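# Sort yellow sponges between the door tote and low shelf

## Task

If the bench has a yellow sponge on it, get one yellow sponge into the tote beside the door and the other one onto the top of the low shelf. If the bench has no yellow sponge, move the sponge sitting on top of the low shelf into the tote. Nothing placed in the tote may stick out past its rim. The cartons must stay on the bench. The robot must not tip over or finish leaning. The result only counts if it stays in place without the robot holding it.

## Robot and tools

ROBOT. TidyBot++: a mobile base 0.54 m long, 0.50 m wide and 0.38 m tall on four driven casters, carrying one seven-joint arm with a two-finger gripper. The shoulder sits 0.12 m ahead of the base centre and 0.68 m above the floor. Cameras: base_camera (pinhole, 644x364, fovy 53.203 deg, K=[[363.419,0,321.055],[0,363.419,178.448],[0,0,1]]) and wrist_camera (fisheye, 644x476, K=[[272.293,0,320.796],[0,272.293,236.697],[0,0,1]], theta_max 85 deg), which looks along the hand.

FRAMES. Base frame: origin on the floor below the base centre, x ahead, y to the left, z up. hand_pose is reported in it and gives the point halfway between the finger pads; the hand's own z axis runs out along the fingers, and the fingers close along its y axis. The odometry frame is the base frame as it was when the scene began. base_odometry heading is positive to the left, range -3.142 to 3.142; it counts wheel rotation, so slip looks like travel, and it can drift a few cm and several degrees over roughly thirty moves. base_tilt is in degrees, positive when leaning forward or to the right, with a fixed bias of up to about 1 degree plus noise.

execute_actions. Arguments: actions (a list holding one action or none) and cameras (list of base_camera, wrist_camera or all; omitted/null/all gives every camera, [] gives none). An empty list just reports state and images. An action may hold:
- base: exactly one relative move from where the base last measured itself: translate_m (metres, forward positive, -2 to 2), strafe_m (metres, left positive, -2 to 2) or rotate_rad (radians, counter-clockwise from above positive, -6.3 to 6.3).
- joints: absolute targets by name, in radians: joint_1_rad (any angle; turns the arm about vertical, positive is clockwise from above, opposite to rotate_rad), joint_2_rad shoulder -2.249 to 2.249, joint_3_rad any angle, joint_4_rad elbow -2.579 to 2.579, joint_5_rad any angle, joint_6_rad wrist -2.099 to 2.099, joint_7_rad any angle (hand down: positive is counter-clockwise from above; at 1.57 the fingers part toward left and right). gripper_pos 0 (open) to 1 (closed). Done tolerances: ±0.039 for joints 1-4, ±0.056 for 5-7, ±0.03 for gripper. Unlimited joints go the short way; turn more than half a revolution in steps.
- speeds: caps for this action only: translate_m and strafe_m 0.05-0.5 m/s, rotate_rad 0.1-1.57 rad/s (defaults are the maxima). A base move needing over 8.667 s is refused; no action runs beyond 15 s.
All motions in one action begin together. Unknown keys or out-of-range values make the whole call refused. Anything left out may still be driving toward its previous target. If a call reports a stop, later motion calls in that same reply are skipped.

wait: seconds 0 to 10; nothing new commanded, returns state and images. zoom_image: camera plus region [x0, y0, x1, y1] in pixels of that camera's most recent full image, (0,0) top-left, at most 504x504. finished_scene: scene (the number of the current scene); ends it for good after the last command is held, reports success, and gives the next task if any.

RESULT LINES. base_status and joint_status: done; off_target (resting away from target, maybe still pushing); contact_stop or time_out (target dropped, holding in place). A blocked base shoves until time-out and may still claim done while short; base contact_stop means odometry reached the target and then something pushed it. "joint command not followed" with a "cause:" line means a self-collision check withheld arm targets (gripper still runs); not_followed joints may be retried each action until valid targets are sent. on_its_own lists uncommanded motion. motor_effort is percent of max, positive toward higher angles, peak in brackets (noisy, biased). ARM HIT: arm struck base or itself. MOTOR HOT from 60 C; OVER-TEMPERATURE FAULT at 75 C weakens braking so the arm sinks, and joints report limit_stop_at_motor_heat (resend the target). Heat builds while holding loads, even between calls.

ARM GEOMETRY. Upper arm 0.42 m, forearm 0.31 m, hand 0.31 m. With joint_1_rad 0, joint_3_rad 3.14, joint_5_rad 0 the arm moves in the base x-z plane; segment angles from vertical (forward positive): upper = j2, forearm = j2 - j4, hand = j2 - j4 - j6. Reach forward of the shoulder = sum of length*sin(angle); height above it = sum of length*cos(angle). Joints move up to 1.39 rad/s (1.22 for joints 5-7). The arm begins folded, hand down, sticking up to 0.08 m beyond the base front, elbow up to 1.15 m high. A downward hand reaches at most about 0.94 m above the floor, close in only. Gripper gap is about 85*(1 - gripper_pos) mm; at 1 the fingers press with roughly 96-120 N; done at 1 means an empty grip, off_target means something is held. Closed tips reach about 20 mm past the hand point.

ACCURACY. Friction leaves joints slightly off even when done; resending the same target does nothing. To correct, send each joint its previous command plus (desired minus read). hand_pose itself may be off by 1-2 cm, so trust the images. Held objects make the arm sag; never command a loaded joint to its read angle. Blocked joints push harder the farther the target.

AVOID. Dropping, slamming or hard pushing of objects; knocking cartons off the bench; leaving sponges overhanging the tote rim. Driving while the arm is caught on something about 0.8 m or higher can topple the robot; pulling the arm back or backing off rights it. Horizontal force on a raised hand can lift wheels. Torque fault limits: joints 1-4 104.5 N m (warning 56.7), joints 5-7 51.3 (warning 29.4); a fault freezes the arm and gripper for 10 s while the base continues. Objects may occasionally be nudged by outside disturbances; check before finishing.

Each tool is called after "Request:" as name(argument=value, ...), one argument or row to a line, values as JSON.

## Session

Request:
execute_actions(
  actions=[],
)

Scene clock: 0.00 s.
base_odometry: x=+0.000 y=+0.000 heading=+0.000 (m, m, rad; odometry frame)
base_tilt: forward=-0.1 right=-0.2 (deg)
base_status: not commanded
joint_positions: joint_1_rad=+0.004 joint_2_rad=-0.324 joint_3_rad=+3.146 joint_4_rad=-2.537 joint_5_rad=-0.035 joint_6_rad=-0.905 joint_7_rad=+1.604 gripper_pos=+0.000
joint_status: not commanded
motor_effort: joint_1_rad=+0 joint_2_rad=+0 joint_3_rad=+0 joint_4_rad=+9 joint_5_rad=+0 joint_6_rad=-2 joint_7_rad=+0 (%)
hand_pose: x=+0.2445 y=+0.0090 z=+0.5814 quat_wxyz=(-0.014, +1.000, +0.002, +0.012) (m; base frame)
pictures: base_camera, wrist_camera
Images, in order (width x height): base_camera 644x364, wrist_camera 644x476.

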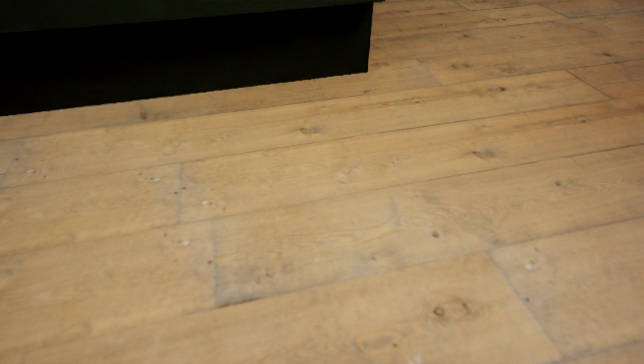

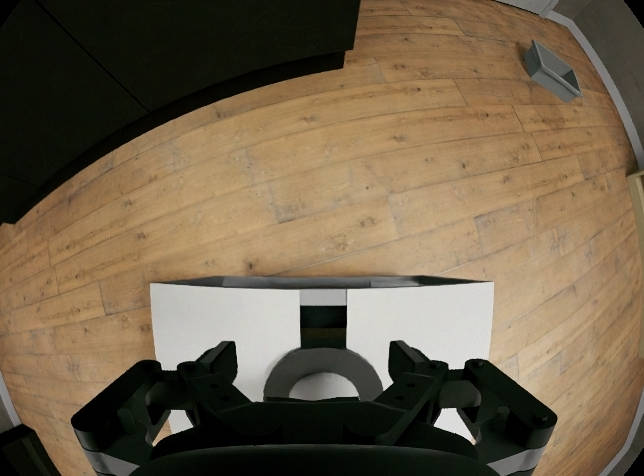

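Request:
execute_actions(
  actions=[
    {"joints":{"joint_2_rad":-0.4,"joint_4_rad":-1.0,"joint_6_rad":-1.6}},
  ],
  cameras=["wrist_camera"],
)

Request:
execute_actions(
  actions=[
    {"joints":{"joint_1_rad":1.5}},
  ],
  cameras=["wrist_camera"],
)

Scene clock: 2.90 s.
base_odometry: x=+0.000 y=+0.000 heading=+0.000 (m, m, rad; odometry frame)
base_tilt: forward=-0.1 right=-0.2 (deg)
base_status: not commanded
joint_positions: joint_1_rad=+0.004 joint_2_rad=-0.390 joint_3_rad=+3.146 joint_4_rad=-1.015 joint_5_rad=-0.035 joint_6_rad=-1.579 joint_7_rad=+1.604 gripper_pos=+0.000
joint_status: all done
motor_effort: joint_1_rad=+0(0) joint_2_rad=-1(8) joint_3_rad=+0(0) joint_4_rad=+13(18) joint_5_rad=+0(0) joint_6_rad=+7(7) joint_7_rad=+0(0) (%)
hand_pose: x=+0.3941 y=+0.0092 z=+1.1420 quat_wxyz=(-0.007, +0.892, +0.019, +0.452) (m; base frame)
pictures: wrist_camera
Images, in order (width x height): wrist_camera 644x476.

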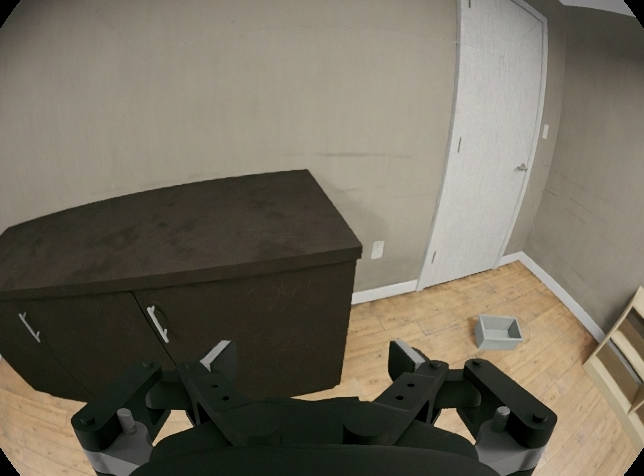

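Scene clock: 5.63 s.
base_odometry: x=+0.000 y=+0.000 heading=+0.000 (m, m, rad; odometry frame)
base_tilt: forward=-0.1 right=-0.2 (deg)
base_status: not commanded
joint_positions: joint_1_rad=+1.478 joint_2_rad=-0.390 joint_3_rad=+3.146 joint_4_rad=-1.015 joint_5_rad=-0.035 joint_6_rad=-1.579 joint_7_rad=+1.604 gripper_pos=+0.000
joint_status: all done
motor_effort: joint_1_rad=+0(0) joint_2_rad=-1(0) joint_3_rad=+0(0) joint_4_rad=+13(13) joint_5_rad=+0(1) joint_6_rad=+6(7) joint_7_rad=+0(0) (%)
hand_pose: x=+0.1547 y=-0.2729 z=+1.1420 quat_wxyz=(+0.299, +0.673, -0.585, +0.339) (m; base frame)
pictures: wrist_camera
Images, in order (width x height): wrist_camera 644x476.

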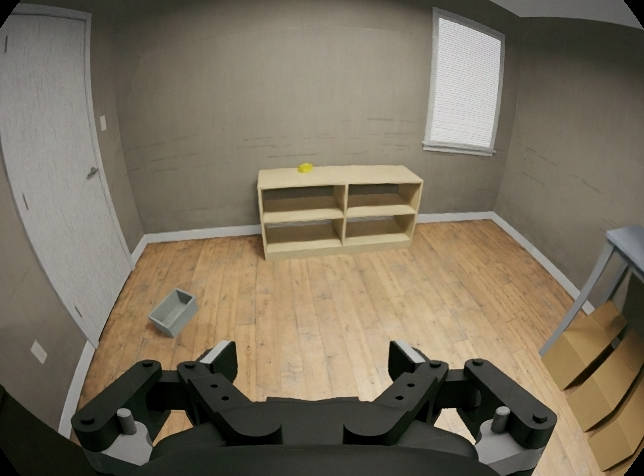

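Request:
execute_actions(
  actions=[
    {"joints":{"joint_1_rad":0},"base":{"rotate_rad":-2.95}},
  ],
)

Scene clock: 8.87 s.
base_odometry: x=+0.000 y=+0.000 heading=-2.949 (m, m, rad; odometry frame)
base_tilt: forward=-0.1 right=-0.2 (deg)
base_status: done
joint_positions: joint_1_rad=+0.024 joint_2_rad=-0.391 joint_3_rad=+3.146 joint_4_rad=-1.015 joint_5_rad=-0.035 joint_6_rad=-1.579 joint_7_rad=+1.604 gripper_pos=+0.000
joint_status: all done
motor_effort: joint_1_rad=+0(1) joint_2_rad=+0(1) joint_3_rad=+0(0) joint_4_rad=+13(14) joint_5_rad=+0(0) joint_6_rad=+7(7) joint_7_rad=+0(0) (%)
hand_pose: x=+0.3934 y=+0.0037 z=+1.1423 quat_wxyz=(-0.002, +0.892, +0.010, +0.453) (m; base frame)
pictures: base_camera, wrist_camera
Images, in order (width x height): base_camera 644x364, wrist_camera 644x476.

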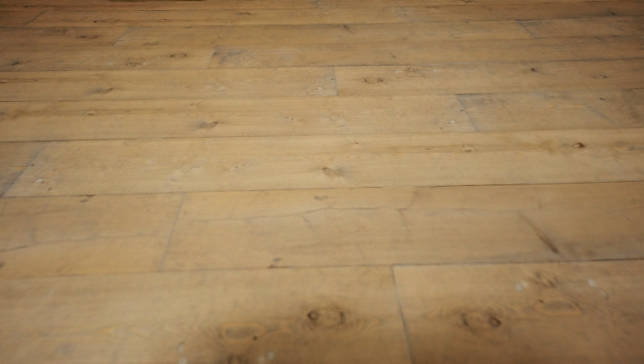

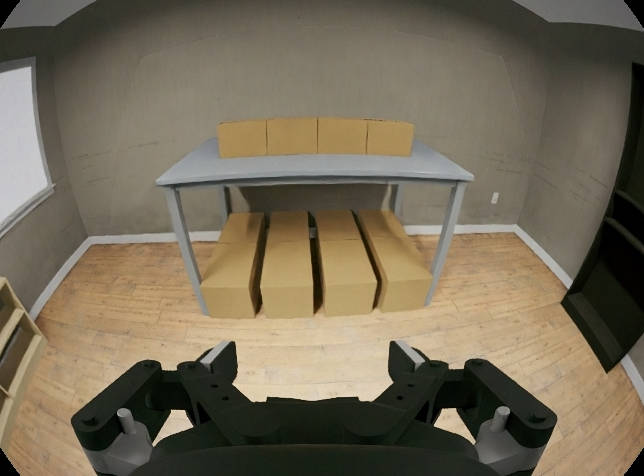

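Request:
execute_actions(
  actions=[
    {"joints":{"joint_1_rad":1.57},"base":{"strafe_m":1.1}},
  ],
)

Request:
execute_actions(
  actions=[
    {"base":{"translate_m":1.4}},
  ],
)

Scene clock: 12.60 s.
base_odometry: x=+0.209 y=-1.080 heading=-2.950 (m, m, rad; odometry frame)
base_tilt: forward=-0.1 right=-0.2 (deg)
base_status: done
joint_positions: joint_1_rad=+1.548 joint_2_rad=-0.402 joint_3_rad=+3.147 joint_4_rad=-1.014 joint_5_rad=-0.035 joint_6_rad=-1.581 joint_7_rad=+1.604 gripper_pos=+0.000
joint_status: all done
motor_effort: joint_1_rad=+0(1) joint_2_rad=+0(3) joint_3_rad=-1(3) joint_4_rad=+13(14) joint_5_rad=+0(1) joint_6_rad=+7(7) joint_7_rad=-1(0) (%)
hand_pose: x=+0.1352 y=-0.2686 z=+1.1451 quat_wxyz=(+0.314, +0.650, -0.607, +0.332) (m; base frame)
pictures: base_camera, wrist_camera
Images, in order (width x height): base_camera 644x364, wrist_camera 644x476.

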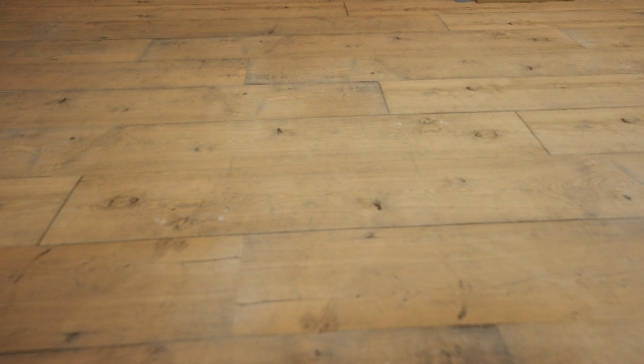

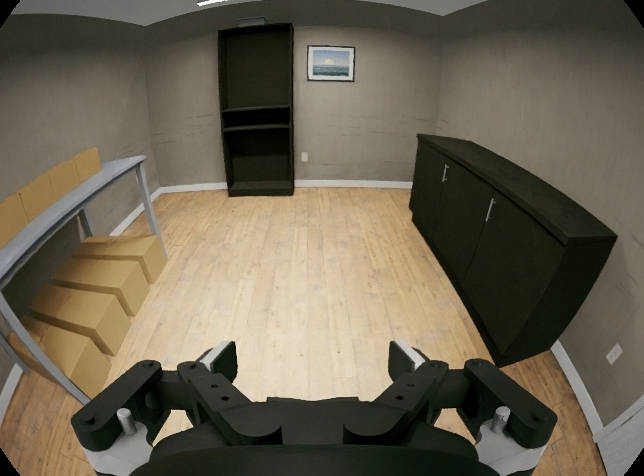

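Scene clock: 16.77 s.
base_odometry: x=-1.165 y=-1.347 heading=-2.950 (m, m, rad; odometry frame)
base_tilt: forward=-0.1 right=-0.2 (deg)
base_status: done
joint_positions: joint_1_rad=+1.548 joint_2_rad=-0.402 joint_3_rad=+3.147 joint_4_rad=-1.014 joint_5_rad=-0.035 joint_6_rad=-1.581 joint_7_rad=+1.604 gripper_pos=+0.000
joint_status: not commanded
motor_effort: joint_1_rad=+0(0) joint_2_rad=+0(1) joint_3_rad=-1(1) joint_4_rad=+13(13) joint_5_rad=+0(1) joint_6_rad=+6(7) joint_7_rad=+0(0) (%)
hand_pose: x=+0.1351 y=-0.2686 z=+1.1450 quat_wxyz=(+0.314, +0.650, -0.607, +0.332) (m; base frame)
pictures: base_camera, wrist_camera
Images, in order (width x height): base_camera 644x364, wrist_camera 644x476.

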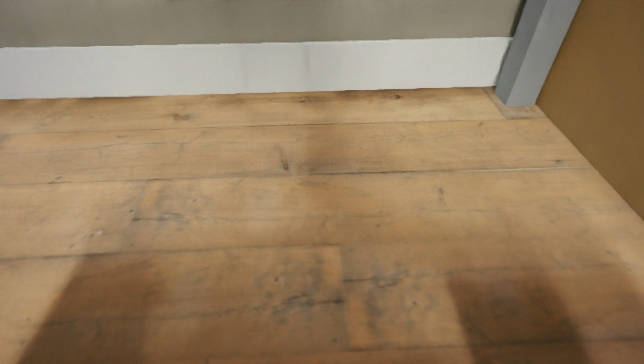

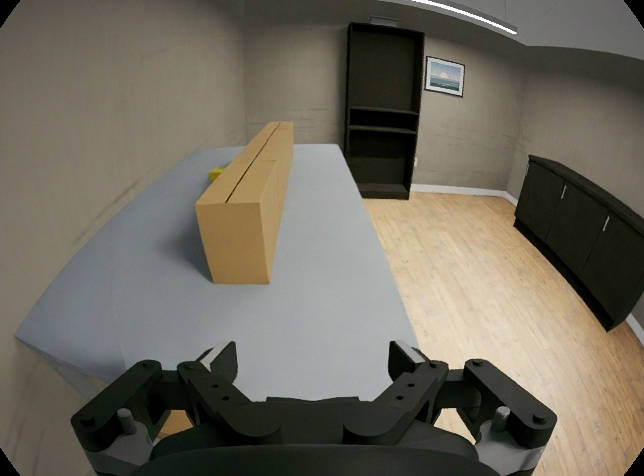

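Request:
execute_actions(
  actions=[
    {"base":{"translate_m":-0.55}},
  ],
  cameras=[],
)

Request:
execute_actions(
  actions=[
    {"base":{"strafe_m":-2},"joints":{"joint_1_rad":-1.3}},
  ],
)

Request:
execute_actions(
  actions=[
    {"base":{"rotate_rad":0.04},"joints":{"joint_1_rad":-0.3,"joint_6_rad":-2.0}},
  ],
)

Scene clock: 19.57 s.
base_odometry: x=-0.625 y=-1.243 heading=-2.950 (m, m, rad; odometry frame)
base_tilt: forward=-0.1 right=-0.2 (deg)
base_status: done
joint_positions: joint_1_rad=+1.548 joint_2_rad=-0.401 joint_3_rad=+3.148 joint_4_rad=-1.012 joint_5_rad=-0.035 joint_6_rad=-1.582 joint_7_rad=+1.604 gripper_pos=+0.000
joint_status: not commanded
motor_effort: joint_1_rad=+0(0) joint_2_rad=+0(5) joint_3_rad=+0(3) joint_4_rad=+13(14) joint_5_rad=+0(1) joint_6_rad=+7(7) joint_7_rad=+0(0) (%)
hand_pose: x=+0.1347 y=-0.2685 z=+1.1452 quat_wxyz=(+0.314, +0.650, -0.607, +0.332) (m; base frame)
pictures: none
No camera images: the call's "cameras" was empty. Leave "cameras" out to get every camera's image.

Scene clock: 24.93 s.
base_odometry: x=-1.005 y=+0.721 heading=-2.950 (m, m, rad; odometry frame)
base_tilt: forward=-0.1 right=-0.2 (deg)
base_status: done
joint_positions: joint_1_rad=-1.278 joint_2_rad=-0.405 joint_3_rad=+3.148 joint_4_rad=-1.012 joint_5_rad=-0.035 joint_6_rad=-1.583 joint_7_rad=+1.604 gripper_pos=+0.000
joint_status: all done
motor_effort: joint_1_rad=+0(0) joint_2_rad=+0(4) joint_3_rad=+0(0) joint_4_rad=+13(13) joint_5_rad=+0(0) joint_6_rad=+7(7) joint_7_rad=+0(0) (%)
hand_pose: x=+0.1870 y=+0.2585 z=+1.1461 quat_wxyz=(-0.279, +0.701, +0.546, +0.363) (m; base frame)
pictures: base_camera, wrist_camera
Images, in order (width x height): base_camera 644x364, wrist_camera 644x476.

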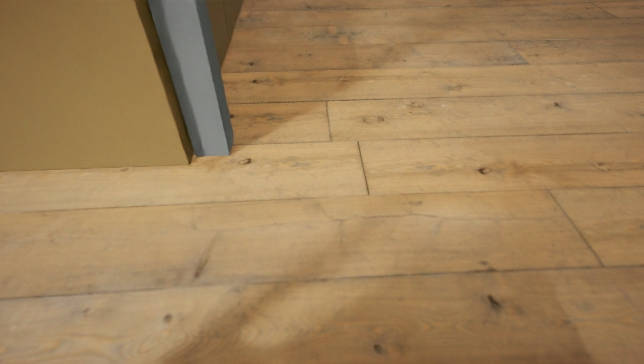

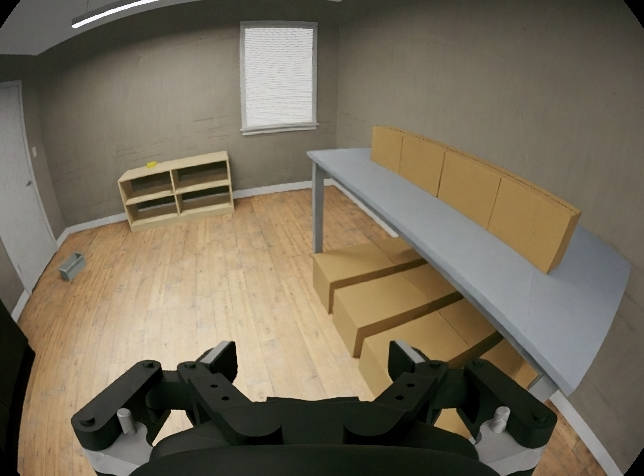

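Scene clock: 27.23 s.
base_odometry: x=-1.005 y=+0.721 heading=-2.910 (m, m, rad; odometry frame)
base_tilt: forward=-0.1 right=-0.2 (deg)
base_status: done
joint_positions: joint_1_rad=-0.322 joint_2_rad=-0.403 joint_3_rad=+3.148 joint_4_rad=-1.012 joint_5_rad=-0.035 joint_6_rad=-1.979 joint_7_rad=+1.604 gripper_pos=+0.000
joint_status: all done
motor_effort: joint_1_rad=+0(1) joint_2_rad=+1(2) joint_3_rad=-1(1) joint_4_rad=+11(13) joint_5_rad=+0(0) joint_6_rad=+5(7) joint_7_rad=+0(0) (%)
hand_pose: x=+0.2850 y=+0.0654 z=+1.0621 quat_wxyz=(-0.053, +0.945, +0.178, +0.269) (m; base frame)
pictures: base_camera, wrist_camera
Images, in order (width x height): base_camera 644x364, wrist_camera 644x476.

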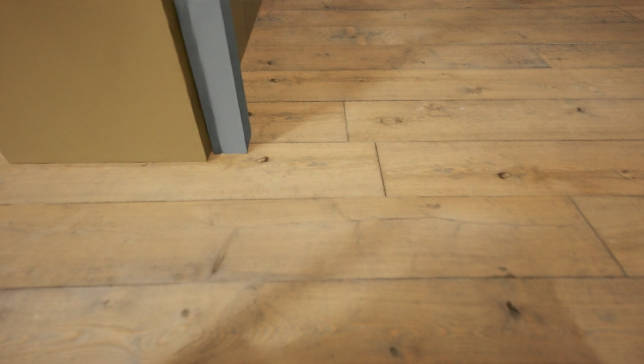

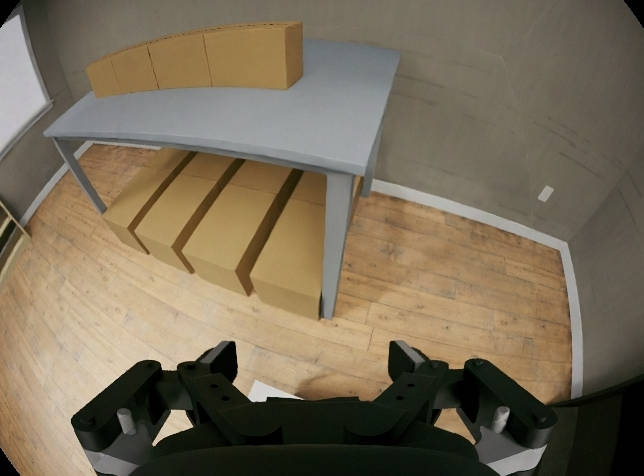

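Request:
execute_actions(
  actions=[
    {"base":{"strafe_m":-0.23},"joints":{"joint_1_rad":-1.57,"joint_6_rad":-1.6,"joint_5_rad":0.03}},
  ],
)

Request:
execute_actions(
  actions=[
    {"base":{"translate_m":0.9}},
  ],
)

Scene clock: 29.83 s.
base_odometry: x=-1.058 y=+0.945 heading=-2.910 (m, m, rad; odometry frame)
base_tilt: forward=-0.1 right=-0.2 (deg)
base_status: done
joint_positions: joint_1_rad=-1.548 joint_2_rad=-0.404 joint_3_rad=+3.148 joint_4_rad=-1.012 joint_5_rad=-0.004 joint_6_rad=-1.621 joint_7_rad=+1.604 gripper_pos=+0.000
joint_status: all done
motor_effort: joint_1_rad=+0(0) joint_2_rad=+0(5) joint_3_rad=-1(1) joint_4_rad=+13(13) joint_5_rad=+1(0) joint_6_rad=+7(6) joint_7_rad=+0(0) (%)
hand_pose: x=+0.1249 y=+0.2605 z=+1.1364 quat_wxyz=(-0.304, +0.633, +0.637, +0.319) (m; base frame)
pictures: base_camera, wrist_camera
Images, in order (width x height): base_camera 644x364, wrist_camera 644x476.

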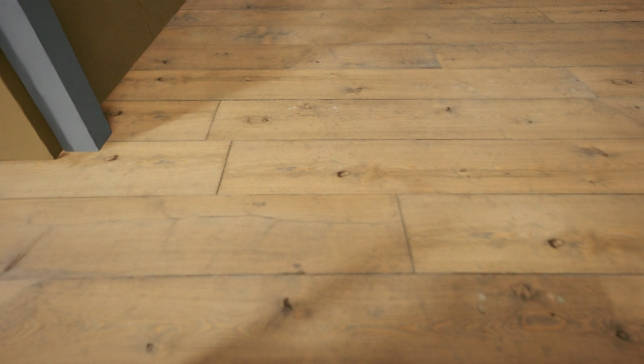

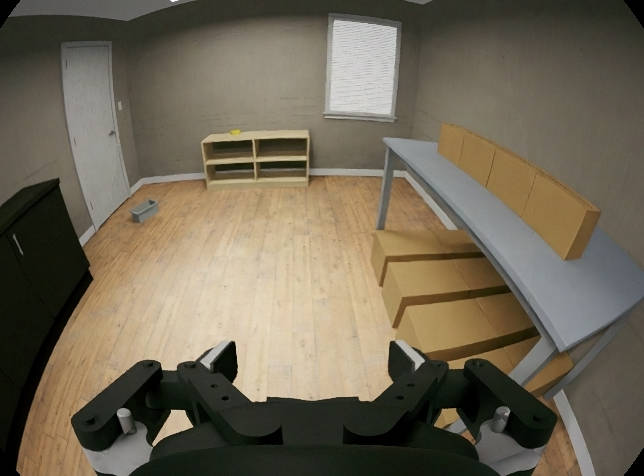

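Scene clock: 33.00 s.
base_odometry: x=-1.934 y=+0.739 heading=-2.910 (m, m, rad; odometry frame)
base_tilt: forward=-0.1 right=-0.2 (deg)
base_status: done
joint_positions: joint_1_rad=-1.548 joint_2_rad=-0.404 joint_3_rad=+3.148 joint_4_rad=-1.012 joint_5_rad=+0.001 joint_6_rad=-1.620 joint_7_rad=+1.604 gripper_pos=+0.000
joint_status: not commanded
motor_effort: joint_1_rad=+0(1) joint_2_rad=+0(1) joint_3_rad=+0(2) joint_4_rad=+13(13) joint_5_rad=+0(2) joint_6_rad=+6(6) joint_7_rad=+0(1) (%)
hand_pose: x=+0.1265 y=+0.2606 z=+1.1365 quat_wxyz=(-0.302, +0.634, +0.636, +0.321) (m; base frame)
pictures: base_camera, wrist_camera
Images, in order (width x height): base_camera 644x364, wrist_camera 644x476.

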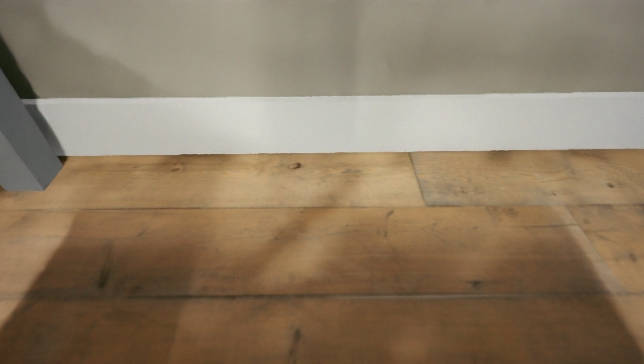

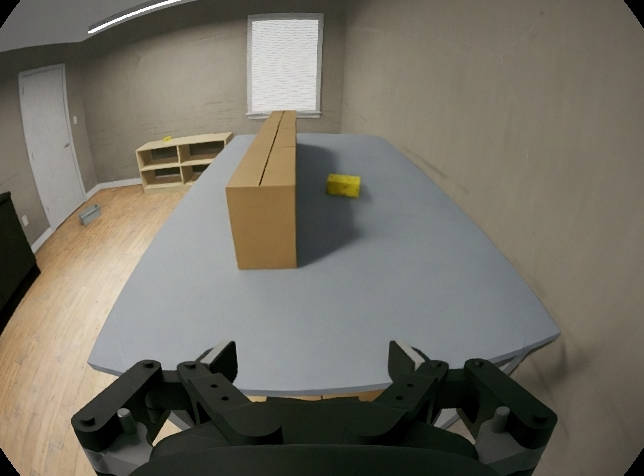

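Request:
execute_actions(
  actions=[
    {"base":{"translate_m":0.11},"joints":{"joint_2_rad":0.6,"joint_4_rad":-0.85,"joint_6_rad":-0.4,"joint_1_rad":-1.59,"joint_7_rad":1.55}},
  ],
)

Scene clock: 35.80 s.
base_odometry: x=-2.042 y=+0.714 heading=-2.910 (m, m, rad; odometry frame)
base_tilt: forward=-0.1 right=-0.3 (deg)
base_status: done
joint_positions: joint_1_rad=-1.565 joint_2_rad=+0.601 joint_3_rad=+3.149 joint_4_rad=-0.868 joint_5_rad=+0.002 joint_6_rad=-0.420 joint_7_rad=+1.594 gripper_pos=+0.000
joint_status: all done
motor_effort: joint_1_rad=+0(1) joint_2_rad=-42(45) joint_3_rad=-1(3) joint_4_rad=+20(21) joint_5_rad=+0(1) joint_6_rad=+7(7) joint_7_rad=+0(1) (%)
hand_pose: x=+0.1267 y=+0.8465 z=+0.9627 quat_wxyz=(-0.405, +0.569, +0.578, +0.423) (m; base frame)
pictures: base_camera, wrist_camera
Images, in order (width x height): base_camera 644x364, wrist_camera 644x476.

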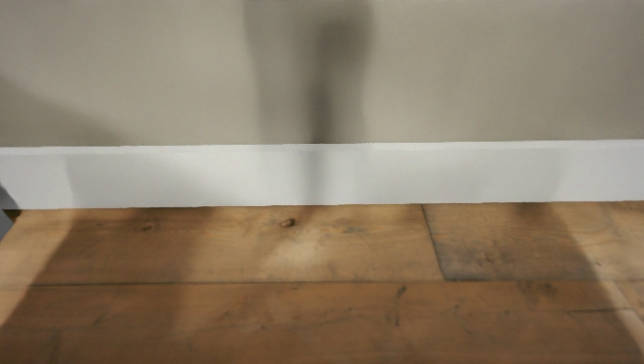

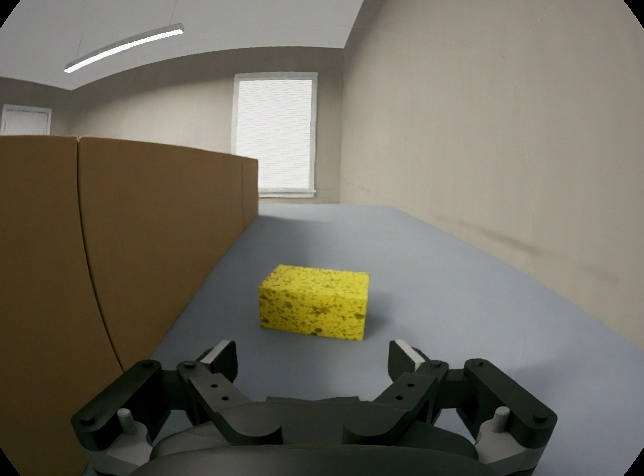

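Request:
execute_actions(
  actions=[
    {"joints":{"joint_2_rad":-0.3,"joint_6_rad":-1.2,"gripper_pos":1}},
  ],
  cameras=[],
)

Request:
execute_actions(
  actions=[
    {"base":{"translate_m":-1.0}},
  ],
  cameras=[],
)

Request:
execute_actions(
  actions=[
    {"base":{"strafe_m":1.2},"joints":{"joint_1_rad":0.02,"joint_2_rad":0.3,"joint_4_rad":-1.55,"joint_6_rad":0.17}},
  ],
)

Scene clock: 38.30 s.
base_odometry: x=-2.042 y=+0.714 heading=-2.910 (m, m, rad; odometry frame)
base_tilt: forward=-0.1 right=-0.2 (deg)
base_status: not commanded
joint_positions: joint_1_rad=-1.565 joint_2_rad=-0.301 joint_3_rad=+3.149 joint_4_rad=-0.857 joint_5_rad=+0.002 joint_6_rad=-1.180 joint_7_rad=+1.594 gripper_pos=+0.999
joint_status: all done
motor_effort: joint_1_rad=+0(0) joint_2_rad=-3(46) joint_3_rad=-1(1) joint_4_rad=+13(22) joint_5_rad=+0(1) joint_6_rad=+8(9) joint_7_rad=+0(0) (%)
hand_pose: x=+0.1238 y=+0.3481 z=+1.2994 quat_wxyz=(-0.449, +0.537, +0.542, +0.465) (m; base frame)
pictures: none
No camera images: the call's "cameras" was empty. Leave "cameras" out to get every camera's image.

Scene clock: 41.77 s.
base_odometry: x=-1.068 y=+0.942 heading=-2.910 (m, m, rad; odometry frame)
base_tilt: forward=-0.1 right=-0.2 (deg)
base_status: done
joint_positions: joint_1_rad=-1.567 joint_2_rad=-0.301 joint_3_rad=+3.148 joint_4_rad=-0.857 joint_5_rad=+0.003 joint_6_rad=-1.182 joint_7_rad=+1.594 gripper_pos=+0.999
joint_status: not commanded
motor_effort: joint_1_rad=+0(1) joint_2_rad=-4(6) joint_3_rad=-1(2) joint_4_rad=+13(14) joint_5_rad=+1(1) joint_6_rad=+8(8) joint_7_rad=+0(0) (%)
hand_pose: x=+0.1232 y=+0.3480 z=+1.2989 quat_wxyz=(-0.448, +0.537, +0.543, +0.465) (m; base frame)
pictures: none
No camera images: the call's "cameras" was empty. Leave "cameras" out to get every camera's image.

Scene clock: 45.53 s.
base_odometry: x=-0.792 y=-0.225 heading=-2.910 (m, m, rad; odometry frame)
base_tilt: forward=-0.1 right=-0.2 (deg)
base_status: done
joint_positions: joint_1_rad=+0.004 joint_2_rad=+0.288 joint_3_rad=+3.144 joint_4_rad=-1.533 joint_5_rad=+0.003 joint_6_rad=+0.149 joint_7_rad=+1.594 gripper_pos=+0.999
joint_status: all done
motor_effort: joint_1_rad=+0(2) joint_2_rad=-32(33) joint_3_rad=-1(2) joint_4_rad=+20(23) joint_5_rad=+0(0) joint_6_rad=+8(9) joint_7_rad=+0(0) (%)
hand_pose: x=+0.8529 y=-0.0035 z=+0.9753 quat_wxyz=(+0.011, +0.742, +0.008, +0.670) (m; base frame)
pictures: base_camera, wrist_camera
Images, in order (width x height): base_camera 644x364, wrist_camera 644x476.

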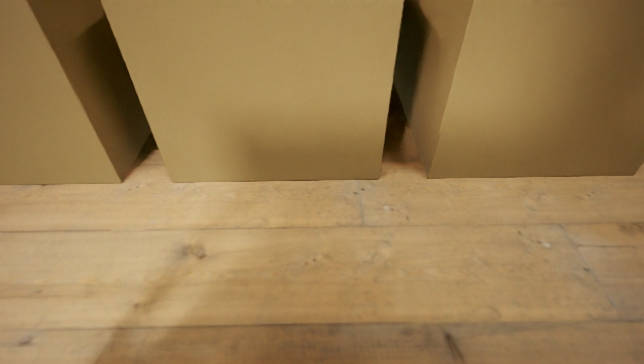

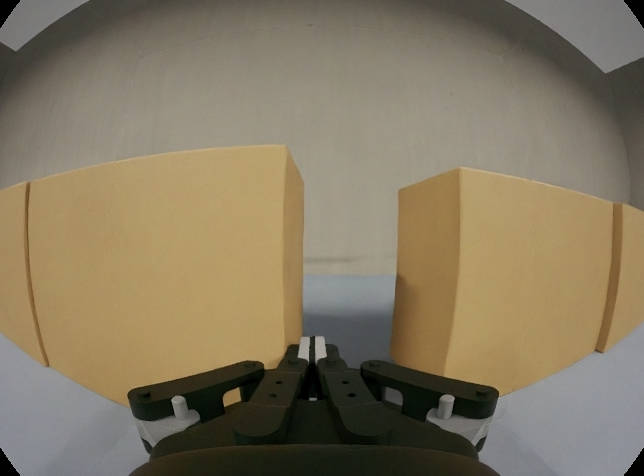

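Request:
execute_actions(
  actions=[
    {"base":{"strafe_m":-0.04},"joints":{"joint_7_rad":3.1}},
  ],
  cameras=[],
)

Request:
execute_actions(
  actions=[
    {"base":{"translate_m":0.06}},
  ],
)

Request:
execute_actions(
  actions=[
    {"base":{"strafe_m":-0.26},"speeds":{"strafe_m":0.08}},
  ],
)

Scene clock: 47.40 s.
base_odometry: x=-0.802 y=-0.187 heading=-2.910 (m, m, rad; odometry frame)
base_tilt: forward=-0.1 right=-0.2 (deg)
base_status: done
joint_positions: joint_1_rad=+0.015 joint_2_rad=+0.289 joint_3_rad=+3.147 joint_4_rad=-1.533 joint_5_rad=+0.003 joint_6_rad=+0.149 joint_7_rad=+3.078 gripper_pos=+0.999
joint_status: all done
motor_effort: joint_1_rad=+0(4) joint_2_rad=-32(33) joint_3_rad=-1(2) joint_4_rad=+20(21) joint_5_rad=+0(0) joint_6_rad=+8(8) joint_7_rad=+0(0) (%)
hand_pose: x=+0.8529 y=-0.0129 z=+0.9754 quat_wxyz=(+0.465, +0.545, +0.504, +0.483) (m; base frame)
pictures: none
No camera images: the call's "cameras" was empty. Leave "cameras" out to get every camera's image.

Scene clock: 48.47 s.
base_odometry: x=-0.860 y=-0.200 heading=-2.910 (m, m, rad; odometry frame)
base_tilt: forward=-0.1 right=-0.2 (deg)
base_status: done
joint_positions: joint_1_rad=+0.015 joint_2_rad=+0.300 joint_3_rad=+3.147 joint_4_rad=-1.535 joint_5_rad=+0.003 joint_6_rad=+0.151 joint_7_rad=+3.078 gripper_pos=+0.999
joint_status: not commanded
motor_effort: joint_1_rad=+0(1) joint_2_rad=-33(35) joint_3_rad=-1(1) joint_4_rad=+20(22) joint_5_rad=+0(0) joint_6_rad=+8(9) joint_7_rad=+0(0) (%)
hand_pose: x=+0.8562 y=-0.0129 z=+0.9662 quat_wxyz=(+0.462, +0.548, +0.506, +0.480) (m; base frame)
pictures: base_camera, wrist_camera
Images, in order (width x height): base_camera 644x364, wrist_camera 644x476.

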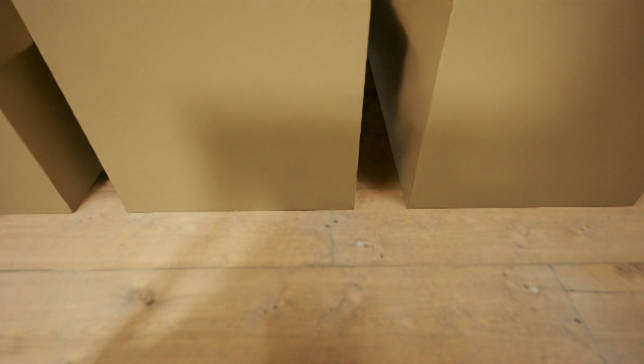

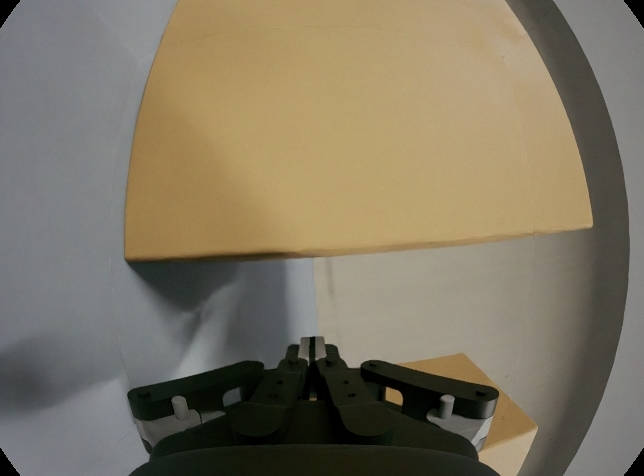

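Scene clock: 52.23 s.
base_odometry: x=-0.920 y=+0.053 heading=-2.910 (m, m, rad; odometry frame)
base_tilt: forward=-0.1 right=-0.2 (deg)
base_status: done
joint_positions: joint_1_rad=+0.015 joint_2_rad=+0.300 joint_3_rad=+3.147 joint_4_rad=-1.535 joint_5_rad=+0.003 joint_6_rad=+0.151 joint_7_rad=+3.078 gripper_pos=+0.999
joint_status: not commanded
motor_effort: joint_1_rad=-1(3) joint_2_rad=-32(34) joint_3_rad=-1(3) joint_4_rad=+20(21) joint_5_rad=+0(0) joint_6_rad=+8(8) joint_7_rad=+0(0) (%)
hand_pose: x=+0.8562 y=-0.0130 z=+0.9662 quat_wxyz=(+0.462, +0.548, +0.506, +0.480) (m; base frame)
pictures: base_camera, wrist_camera
Images, in order (width x height): base_camera 644x364, wrist_camera 644x476.

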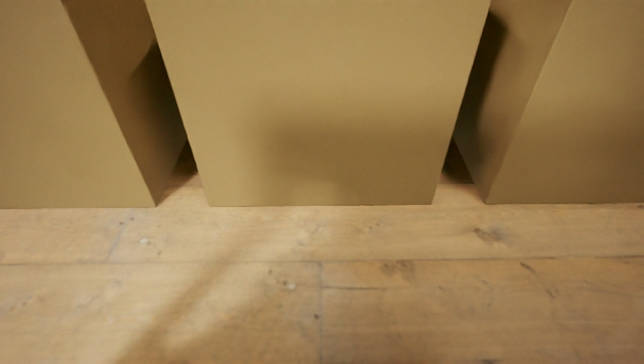

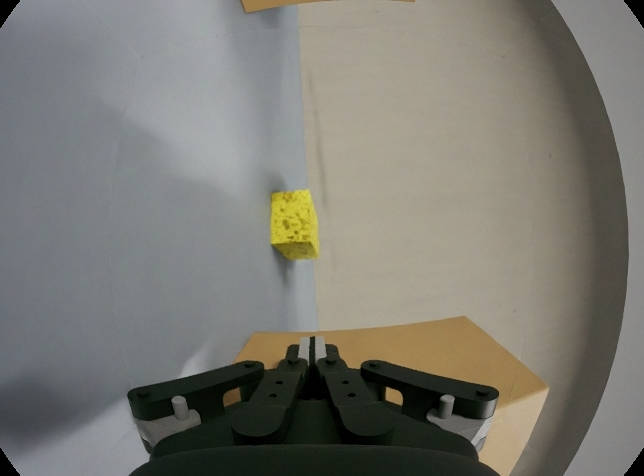

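Request:
execute_actions(
  actions=[
    {"base":{"strafe_m":0.09},"joints":{"joint_7_rad":1.54,"joint_4_rad":-1.3,"joint_6_rad":-0.3}},
  ],
  cameras=[],
)

Request:
execute_actions(
  actions=[
    {"base":{"translate_m":0.09},"joints":{"gripper_pos":0}},
  ],
)

Scene clock: 54.13 s.
base_odometry: x=-0.899 y=-0.035 heading=-2.910 (m, m, rad; odometry frame)
base_tilt: forward=-0.1 right=-0.2 (deg)
base_status: done
joint_positions: joint_1_rad=+0.015 joint_2_rad=+0.300 joint_3_rad=+3.144 joint_4_rad=-1.315 joint_5_rad=+0.003 joint_6_rad=-0.281 joint_7_rad=+1.563 gripper_pos=+0.999
joint_status: all done
motor_effort: joint_1_rad=+0(3) joint_2_rad=-33(35) joint_3_rad=-1(3) joint_4_rad=+20(22) joint_5_rad=+0(0) joint_6_rad=+8(10) joint_7_rad=+0(1) (%)
hand_pose: x=+0.8524 y=-0.0114 z=+0.9700 quat_wxyz=(+0.004, +0.812, -0.009, +0.583) (m; base frame)
pictures: none
No camera images: the call's "cameras" was empty. Leave "cameras" out to get every camera's image.

Scene clock: 55.33 s.
base_odometry: x=-0.987 y=-0.055 heading=-2.910 (m, m, rad; odometry frame)
base_tilt: forward=-0.1 right=-0.2 (deg)
base_status: done
joint_positions: joint_1_rad=+0.015 joint_2_rad=+0.305 joint_3_rad=+3.144 joint_4_rad=-1.315 joint_5_rad=+0.003 joint_6_rad=-0.282 joint_7_rad=+1.563 gripper_pos=+0.000
joint_status: all done
motor_effort: joint_1_rad=+0(1) joint_2_rad=-33(37) joint_3_rad=-1(2) joint_4_rad=+20(21) joint_5_rad=+0(0) joint_6_rad=+7(8) joint_7_rad=+0(0) (%)
hand_pose: x=+0.8537 y=-0.0114 z=+0.9667 quat_wxyz=(+0.004, +0.814, -0.009, +0.581) (m; base frame)
pictures: base_camera, wrist_camera
Images, in order (width x height): base_camera 644x364, wrist_camera 644x476.

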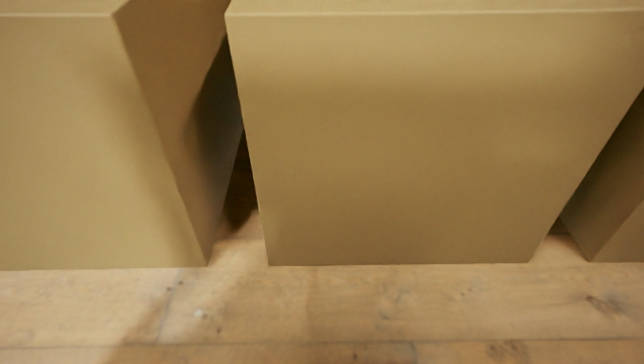

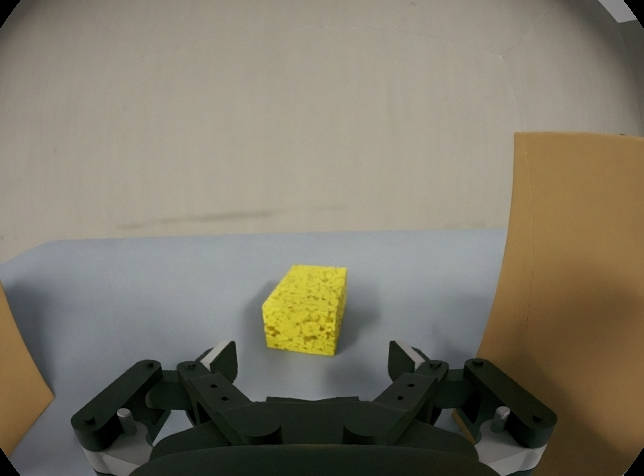

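Request:
execute_actions(
  actions=[
    {"base":{"translate_m":0.07},"speeds":{"translate_m":0.06},"joints":{"joint_4_rad":-1.375,"joint_1_rad":-0.015}},
  ],
)

Scene clock: 57.03 s.
base_odometry: x=-1.055 y=-0.071 heading=-2.911 (m, m, rad; odometry frame)
base_tilt: forward=-0.1 right=-0.2 (deg)
base_status: done
joint_positions: joint_1_rad=+0.004 joint_2_rad=+0.303 joint_3_rad=+3.144 joint_4_rad=-1.366 joint_5_rad=+0.003 joint_6_rad=-0.282 joint_7_rad=+1.563 gripper_pos=+0.000
joint_status: all done
motor_effort: joint_1_rad=+0(2) joint_2_rad=-33(36) joint_3_rad=-1(2) joint_4_rad=+20(21) joint_5_rad=+0(0) joint_6_rad=+8(8) joint_7_rad=+0(0) (%)
hand_pose: x=+0.8464 y=-0.0031 z=+0.9375 quat_wxyz=(+0.001, +0.828, -0.004, +0.561) (m; base frame)
pictures: base_camera, wrist_camera
Images, in order (width x height): base_camera 644x364, wrist_camera 644x476.

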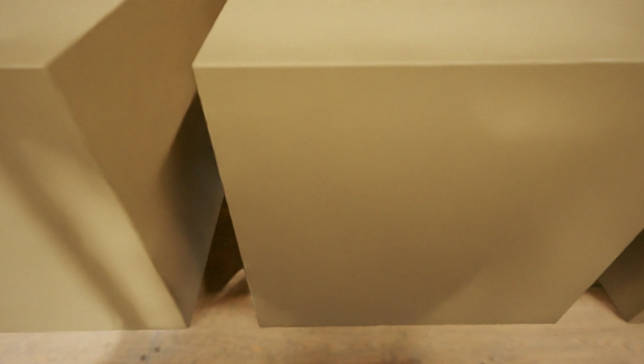

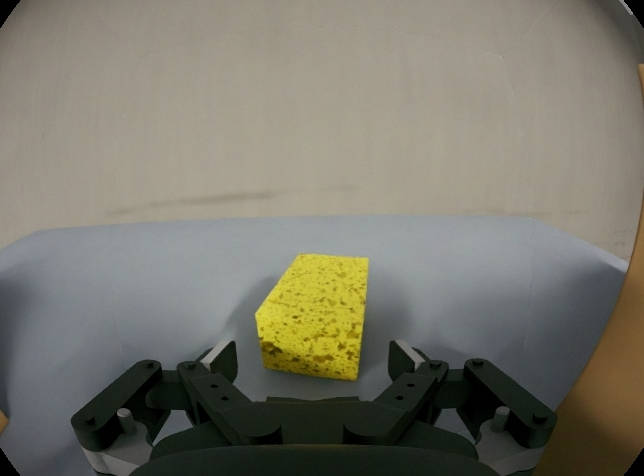

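Request:
execute_actions(
  actions=[
    {"base":{"translate_m":0.06},"speeds":{"translate_m":0.08},"joints":{"joint_4_rad":-1.39}},
  ],
)

Request:
execute_actions(
  actions=[
    {"joints":{"gripper_pos":1}},
  ],
  cameras=["wrist_camera"],
)

Request:
execute_actions(
  actions=[
    {"joints":{"joint_2_rad":-0.3,"joint_4_rad":-1.3}},
  ],
  cameras=["wrist_camera"],
)

Scene clock: 58.43 s.
base_odometry: x=-1.114 y=-0.085 heading=-2.911 (m, m, rad; odometry frame)
base_tilt: forward=-0.1 right=-0.2 (deg)
base_status: done
joint_positions: joint_1_rad=+0.004 joint_2_rad=+0.301 joint_3_rad=+3.144 joint_4_rad=-1.376 joint_5_rad=+0.003 joint_6_rad=-0.282 joint_7_rad=+1.563 gripper_pos=+0.000
joint_status: all done
motor_effort: joint_1_rad=+0(1) joint_2_rad=-33(35) joint_3_rad=-1(2) joint_4_rad=+20(21) joint_5_rad=+0(0) joint_6_rad=+7(8) joint_7_rad=+0(0) (%)
hand_pose: x=+0.8444 y=-0.0031 z=+0.9325 quat_wxyz=(+0.001, +0.830, -0.004, +0.557) (m; base frame)
pictures: base_camera, wrist_camera
Images, in order (width x height): base_camera 644x364, wrist_camera 644x476.

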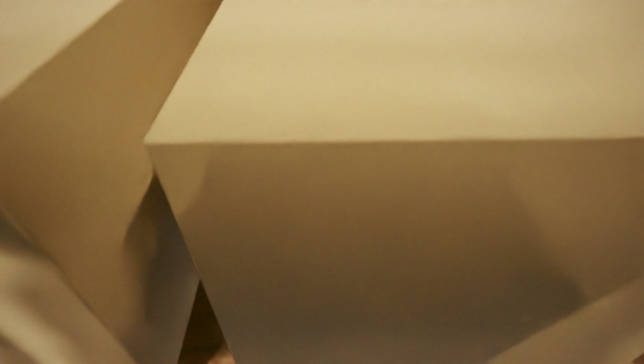

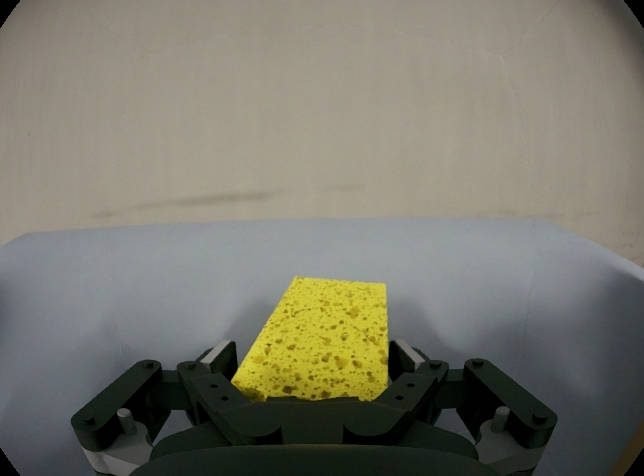

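Scene clock: 59.53 s.
base_odometry: x=-1.114 y=-0.085 heading=-2.911 (m, m, rad; odometry frame)
base_tilt: forward=-0.1 right=-0.2 (deg)
base_status: not commanded
joint_positions: joint_1_rad=+0.004 joint_2_rad=+0.297 joint_3_rad=+3.144 joint_4_rad=-1.378 joint_5_rad=+0.003 joint_6_rad=-0.282 joint_7_rad=+1.563 gripper_pos=+0.370
joint_status: gripper_pos off_target (ended at +0.370, target +1.000)
motor_effort: joint_1_rad=+0(1) joint_2_rad=-32(34) joint_3_rad=-1(1) joint_4_rad=+19(20) joint_5_rad=+1(0) joint_6_rad=+7(8) joint_7_rad=+0(0) (%)
hand_pose: x=+0.8433 y=-0.0031 z=+0.9339 quat_wxyz=(+0.001, +0.830, -0.004, +0.558) (m; base frame)
pictures: wrist_camera
Images, in order (width x height): wrist_camera 644x476.

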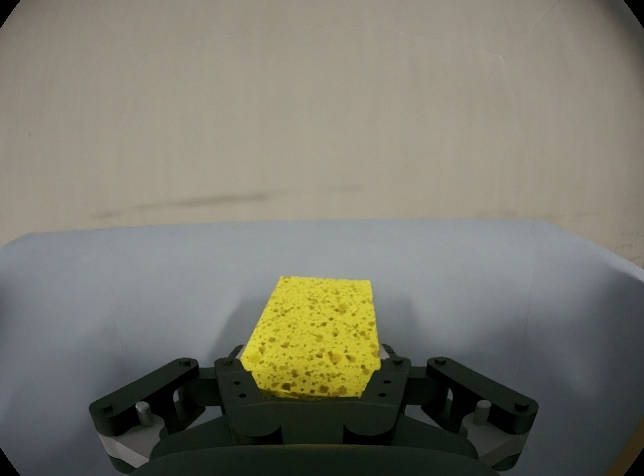

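Scene clock: 61.57 s.
base_odometry: x=-1.114 y=-0.085 heading=-2.911 (m, m, rad; odometry frame)
base_tilt: forward=-0.1 right=-0.2 (deg)
base_status: not commanded
joint_positions: joint_1_rad=+0.004 joint_2_rad=-0.304 joint_3_rad=+3.144 joint_4_rad=-1.310 joint_5_rad=+0.003 joint_6_rad=-0.283 joint_7_rad=+1.563 gripper_pos=+0.370
joint_status: all done
motor_effort: joint_1_rad=+0(0) joint_2_rad=-9(36) joint_3_rad=+0(0) joint_4_rad=+18(22) joint_5_rad=+0(0) joint_6_rad=+8(9) joint_7_rad=-1(0) (%)
hand_pose: x=+0.5576 y=-0.0020 z=+1.3382 quat_wxyz=(+0.001, +0.601, -0.004, +0.800) (m; base frame)
pictures: wrist_camera
Images, in order (width x height): wrist_camera 644x476.

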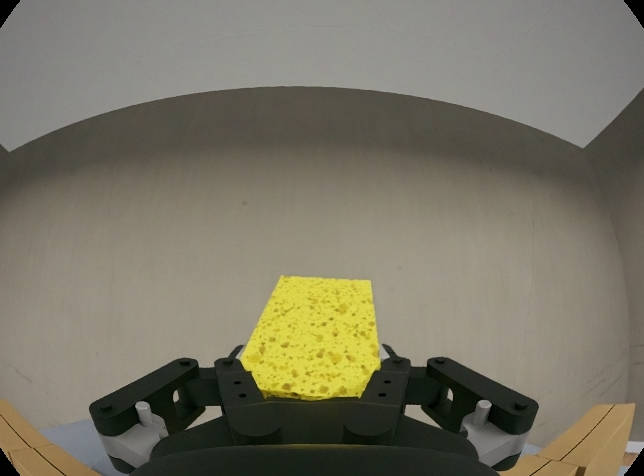

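Request:
execute_actions(
  actions=[
    {"base":{"translate_m":-1.0},"joints":{"joint_4_rad":-1.0,"joint_6_rad":-1.2}},
  ],
  cameras=["wrist_camera"],
)

Request:
execute_actions(
  actions=[
    {"base":{"rotate_rad":2.18},"joints":{"joint_2_rad":0.3,"joint_4_rad":-2.0,"joint_6_rad":-0.3}},
  ],
  cameras=["wrist_camera"],
)

Request:
execute_actions(
  actions=[
    {"base":{"translate_m":1.1},"joints":{"joint_2_rad":1.2,"joint_4_rad":-1.3,"joint_6_rad":-0.3}},
  ],
)

Scene clock: 65.20 s.
base_odometry: x=-0.140 y=+0.142 heading=-2.912 (m, m, rad; odometry frame)
base_tilt: forward=-0.1 right=-0.2 (deg)
base_status: done
joint_positions: joint_1_rad=+0.004 joint_2_rad=-0.303 joint_3_rad=+3.144 joint_4_rad=-1.015 joint_5_rad=+0.003 joint_6_rad=-1.186 joint_7_rad=+1.563 gripper_pos=+0.370
joint_status: all done
motor_effort: joint_1_rad=+0(0) joint_2_rad=-6(12) joint_3_rad=-1(1) joint_4_rad=+15(19) joint_5_rad=+0(1) joint_6_rad=+8(8) joint_7_rad=+0(0) (%)
hand_pose: x=+0.4937 y=-0.0021 z=+1.2213 quat_wxyz=(+0.001, +0.813, -0.006, +0.582) (m; base frame)
pictures: wrist_camera
Images, in order (width x height): wrist_camera 644x476.

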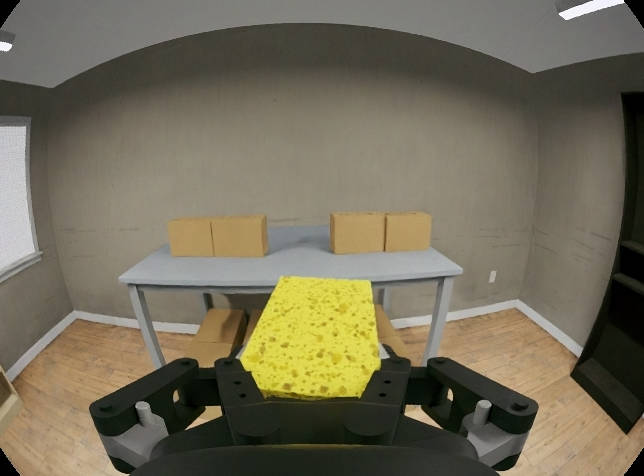

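Scene clock: 67.93 s.
base_odometry: x=-0.140 y=+0.142 heading=-0.732 (m, m, rad; odometry frame)
base_tilt: forward=-0.1 right=-0.2 (deg)
base_status: done
joint_positions: joint_1_rad=-0.010 joint_2_rad=+0.290 joint_3_rad=+3.145 joint_4_rad=-1.984 joint_5_rad=+0.004 joint_6_rad=-0.321 joint_7_rad=+1.563 gripper_pos=+0.370
joint_status: all done
motor_effort: joint_1_rad=+0(4) joint_2_rad=-27(33) joint_3_rad=-1(5) joint_4_rad=+15(19) joint_5_rad=+0(1) joint_6_rad=+5(7) joint_7_rad=+0(0) (%)
hand_pose: x=+0.6410 y=+0.0045 z=+0.6157 quat_wxyz=(+0.000, +0.963, +0.001, +0.270) (m; base frame)
pictures: wrist_camera
Images, in order (width x height): wrist_camera 644x476.

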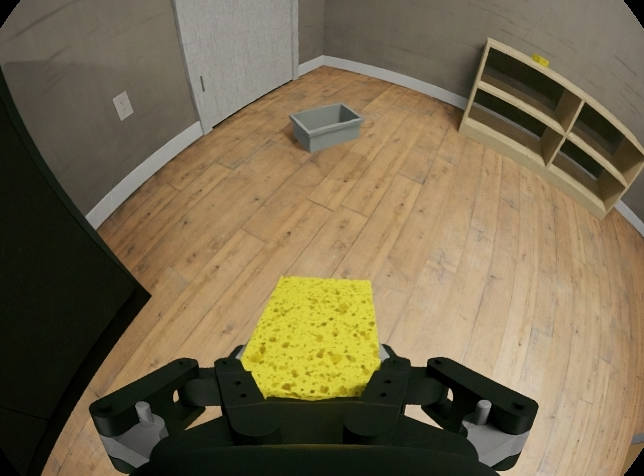

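Scene clock: 71.50 s.
base_odometry: x=+0.679 y=-0.592 heading=-0.731 (m, m, rad; odometry frame)
base_tilt: forward=-0.1 right=-0.2 (deg)
base_status: done
joint_positions: joint_1_rad=-0.010 joint_2_rad=+1.197 joint_3_rad=+3.145 joint_4_rad=-1.313 joint_5_rad=+0.004 joint_6_rad=-0.317 joint_7_rad=+1.563 gripper_pos=+0.370
joint_status: all done
motor_effort: joint_1_rad=+0(1) joint_2_rad=-46(48) joint_3_rad=-1(1) joint_4_rad=+11(16) joint_5_rad=+0(0) joint_6_rad=+3(6) joint_7_rad=-1(0) (%)
hand_pose: x=+0.7926 y=+0.0056 z=+0.2857 quat_wxyz=(+0.001, +0.988, +0.003, +0.157) (m; base frame)
pictures: base_camera, wrist_camera
Images, in order (width x height): base_camera 644x364, wrist_camera 644x476.

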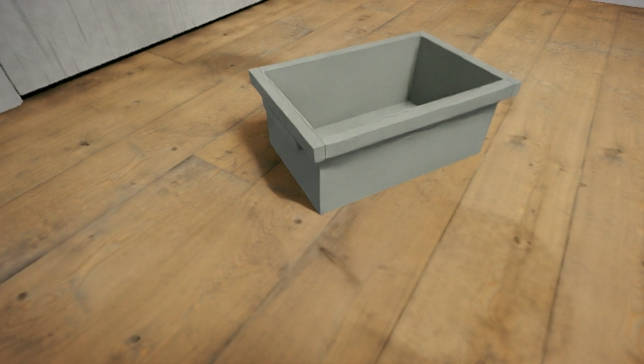

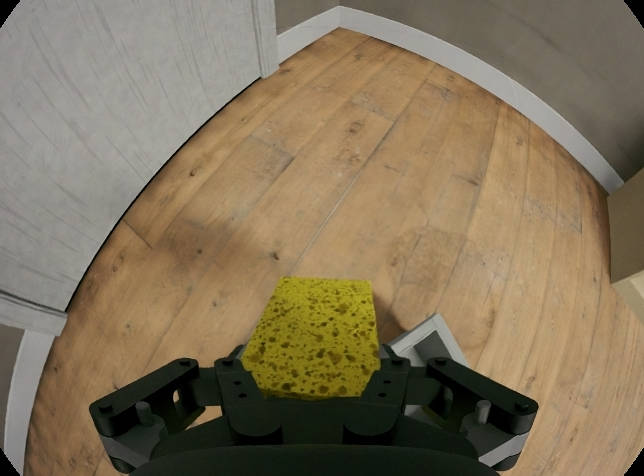

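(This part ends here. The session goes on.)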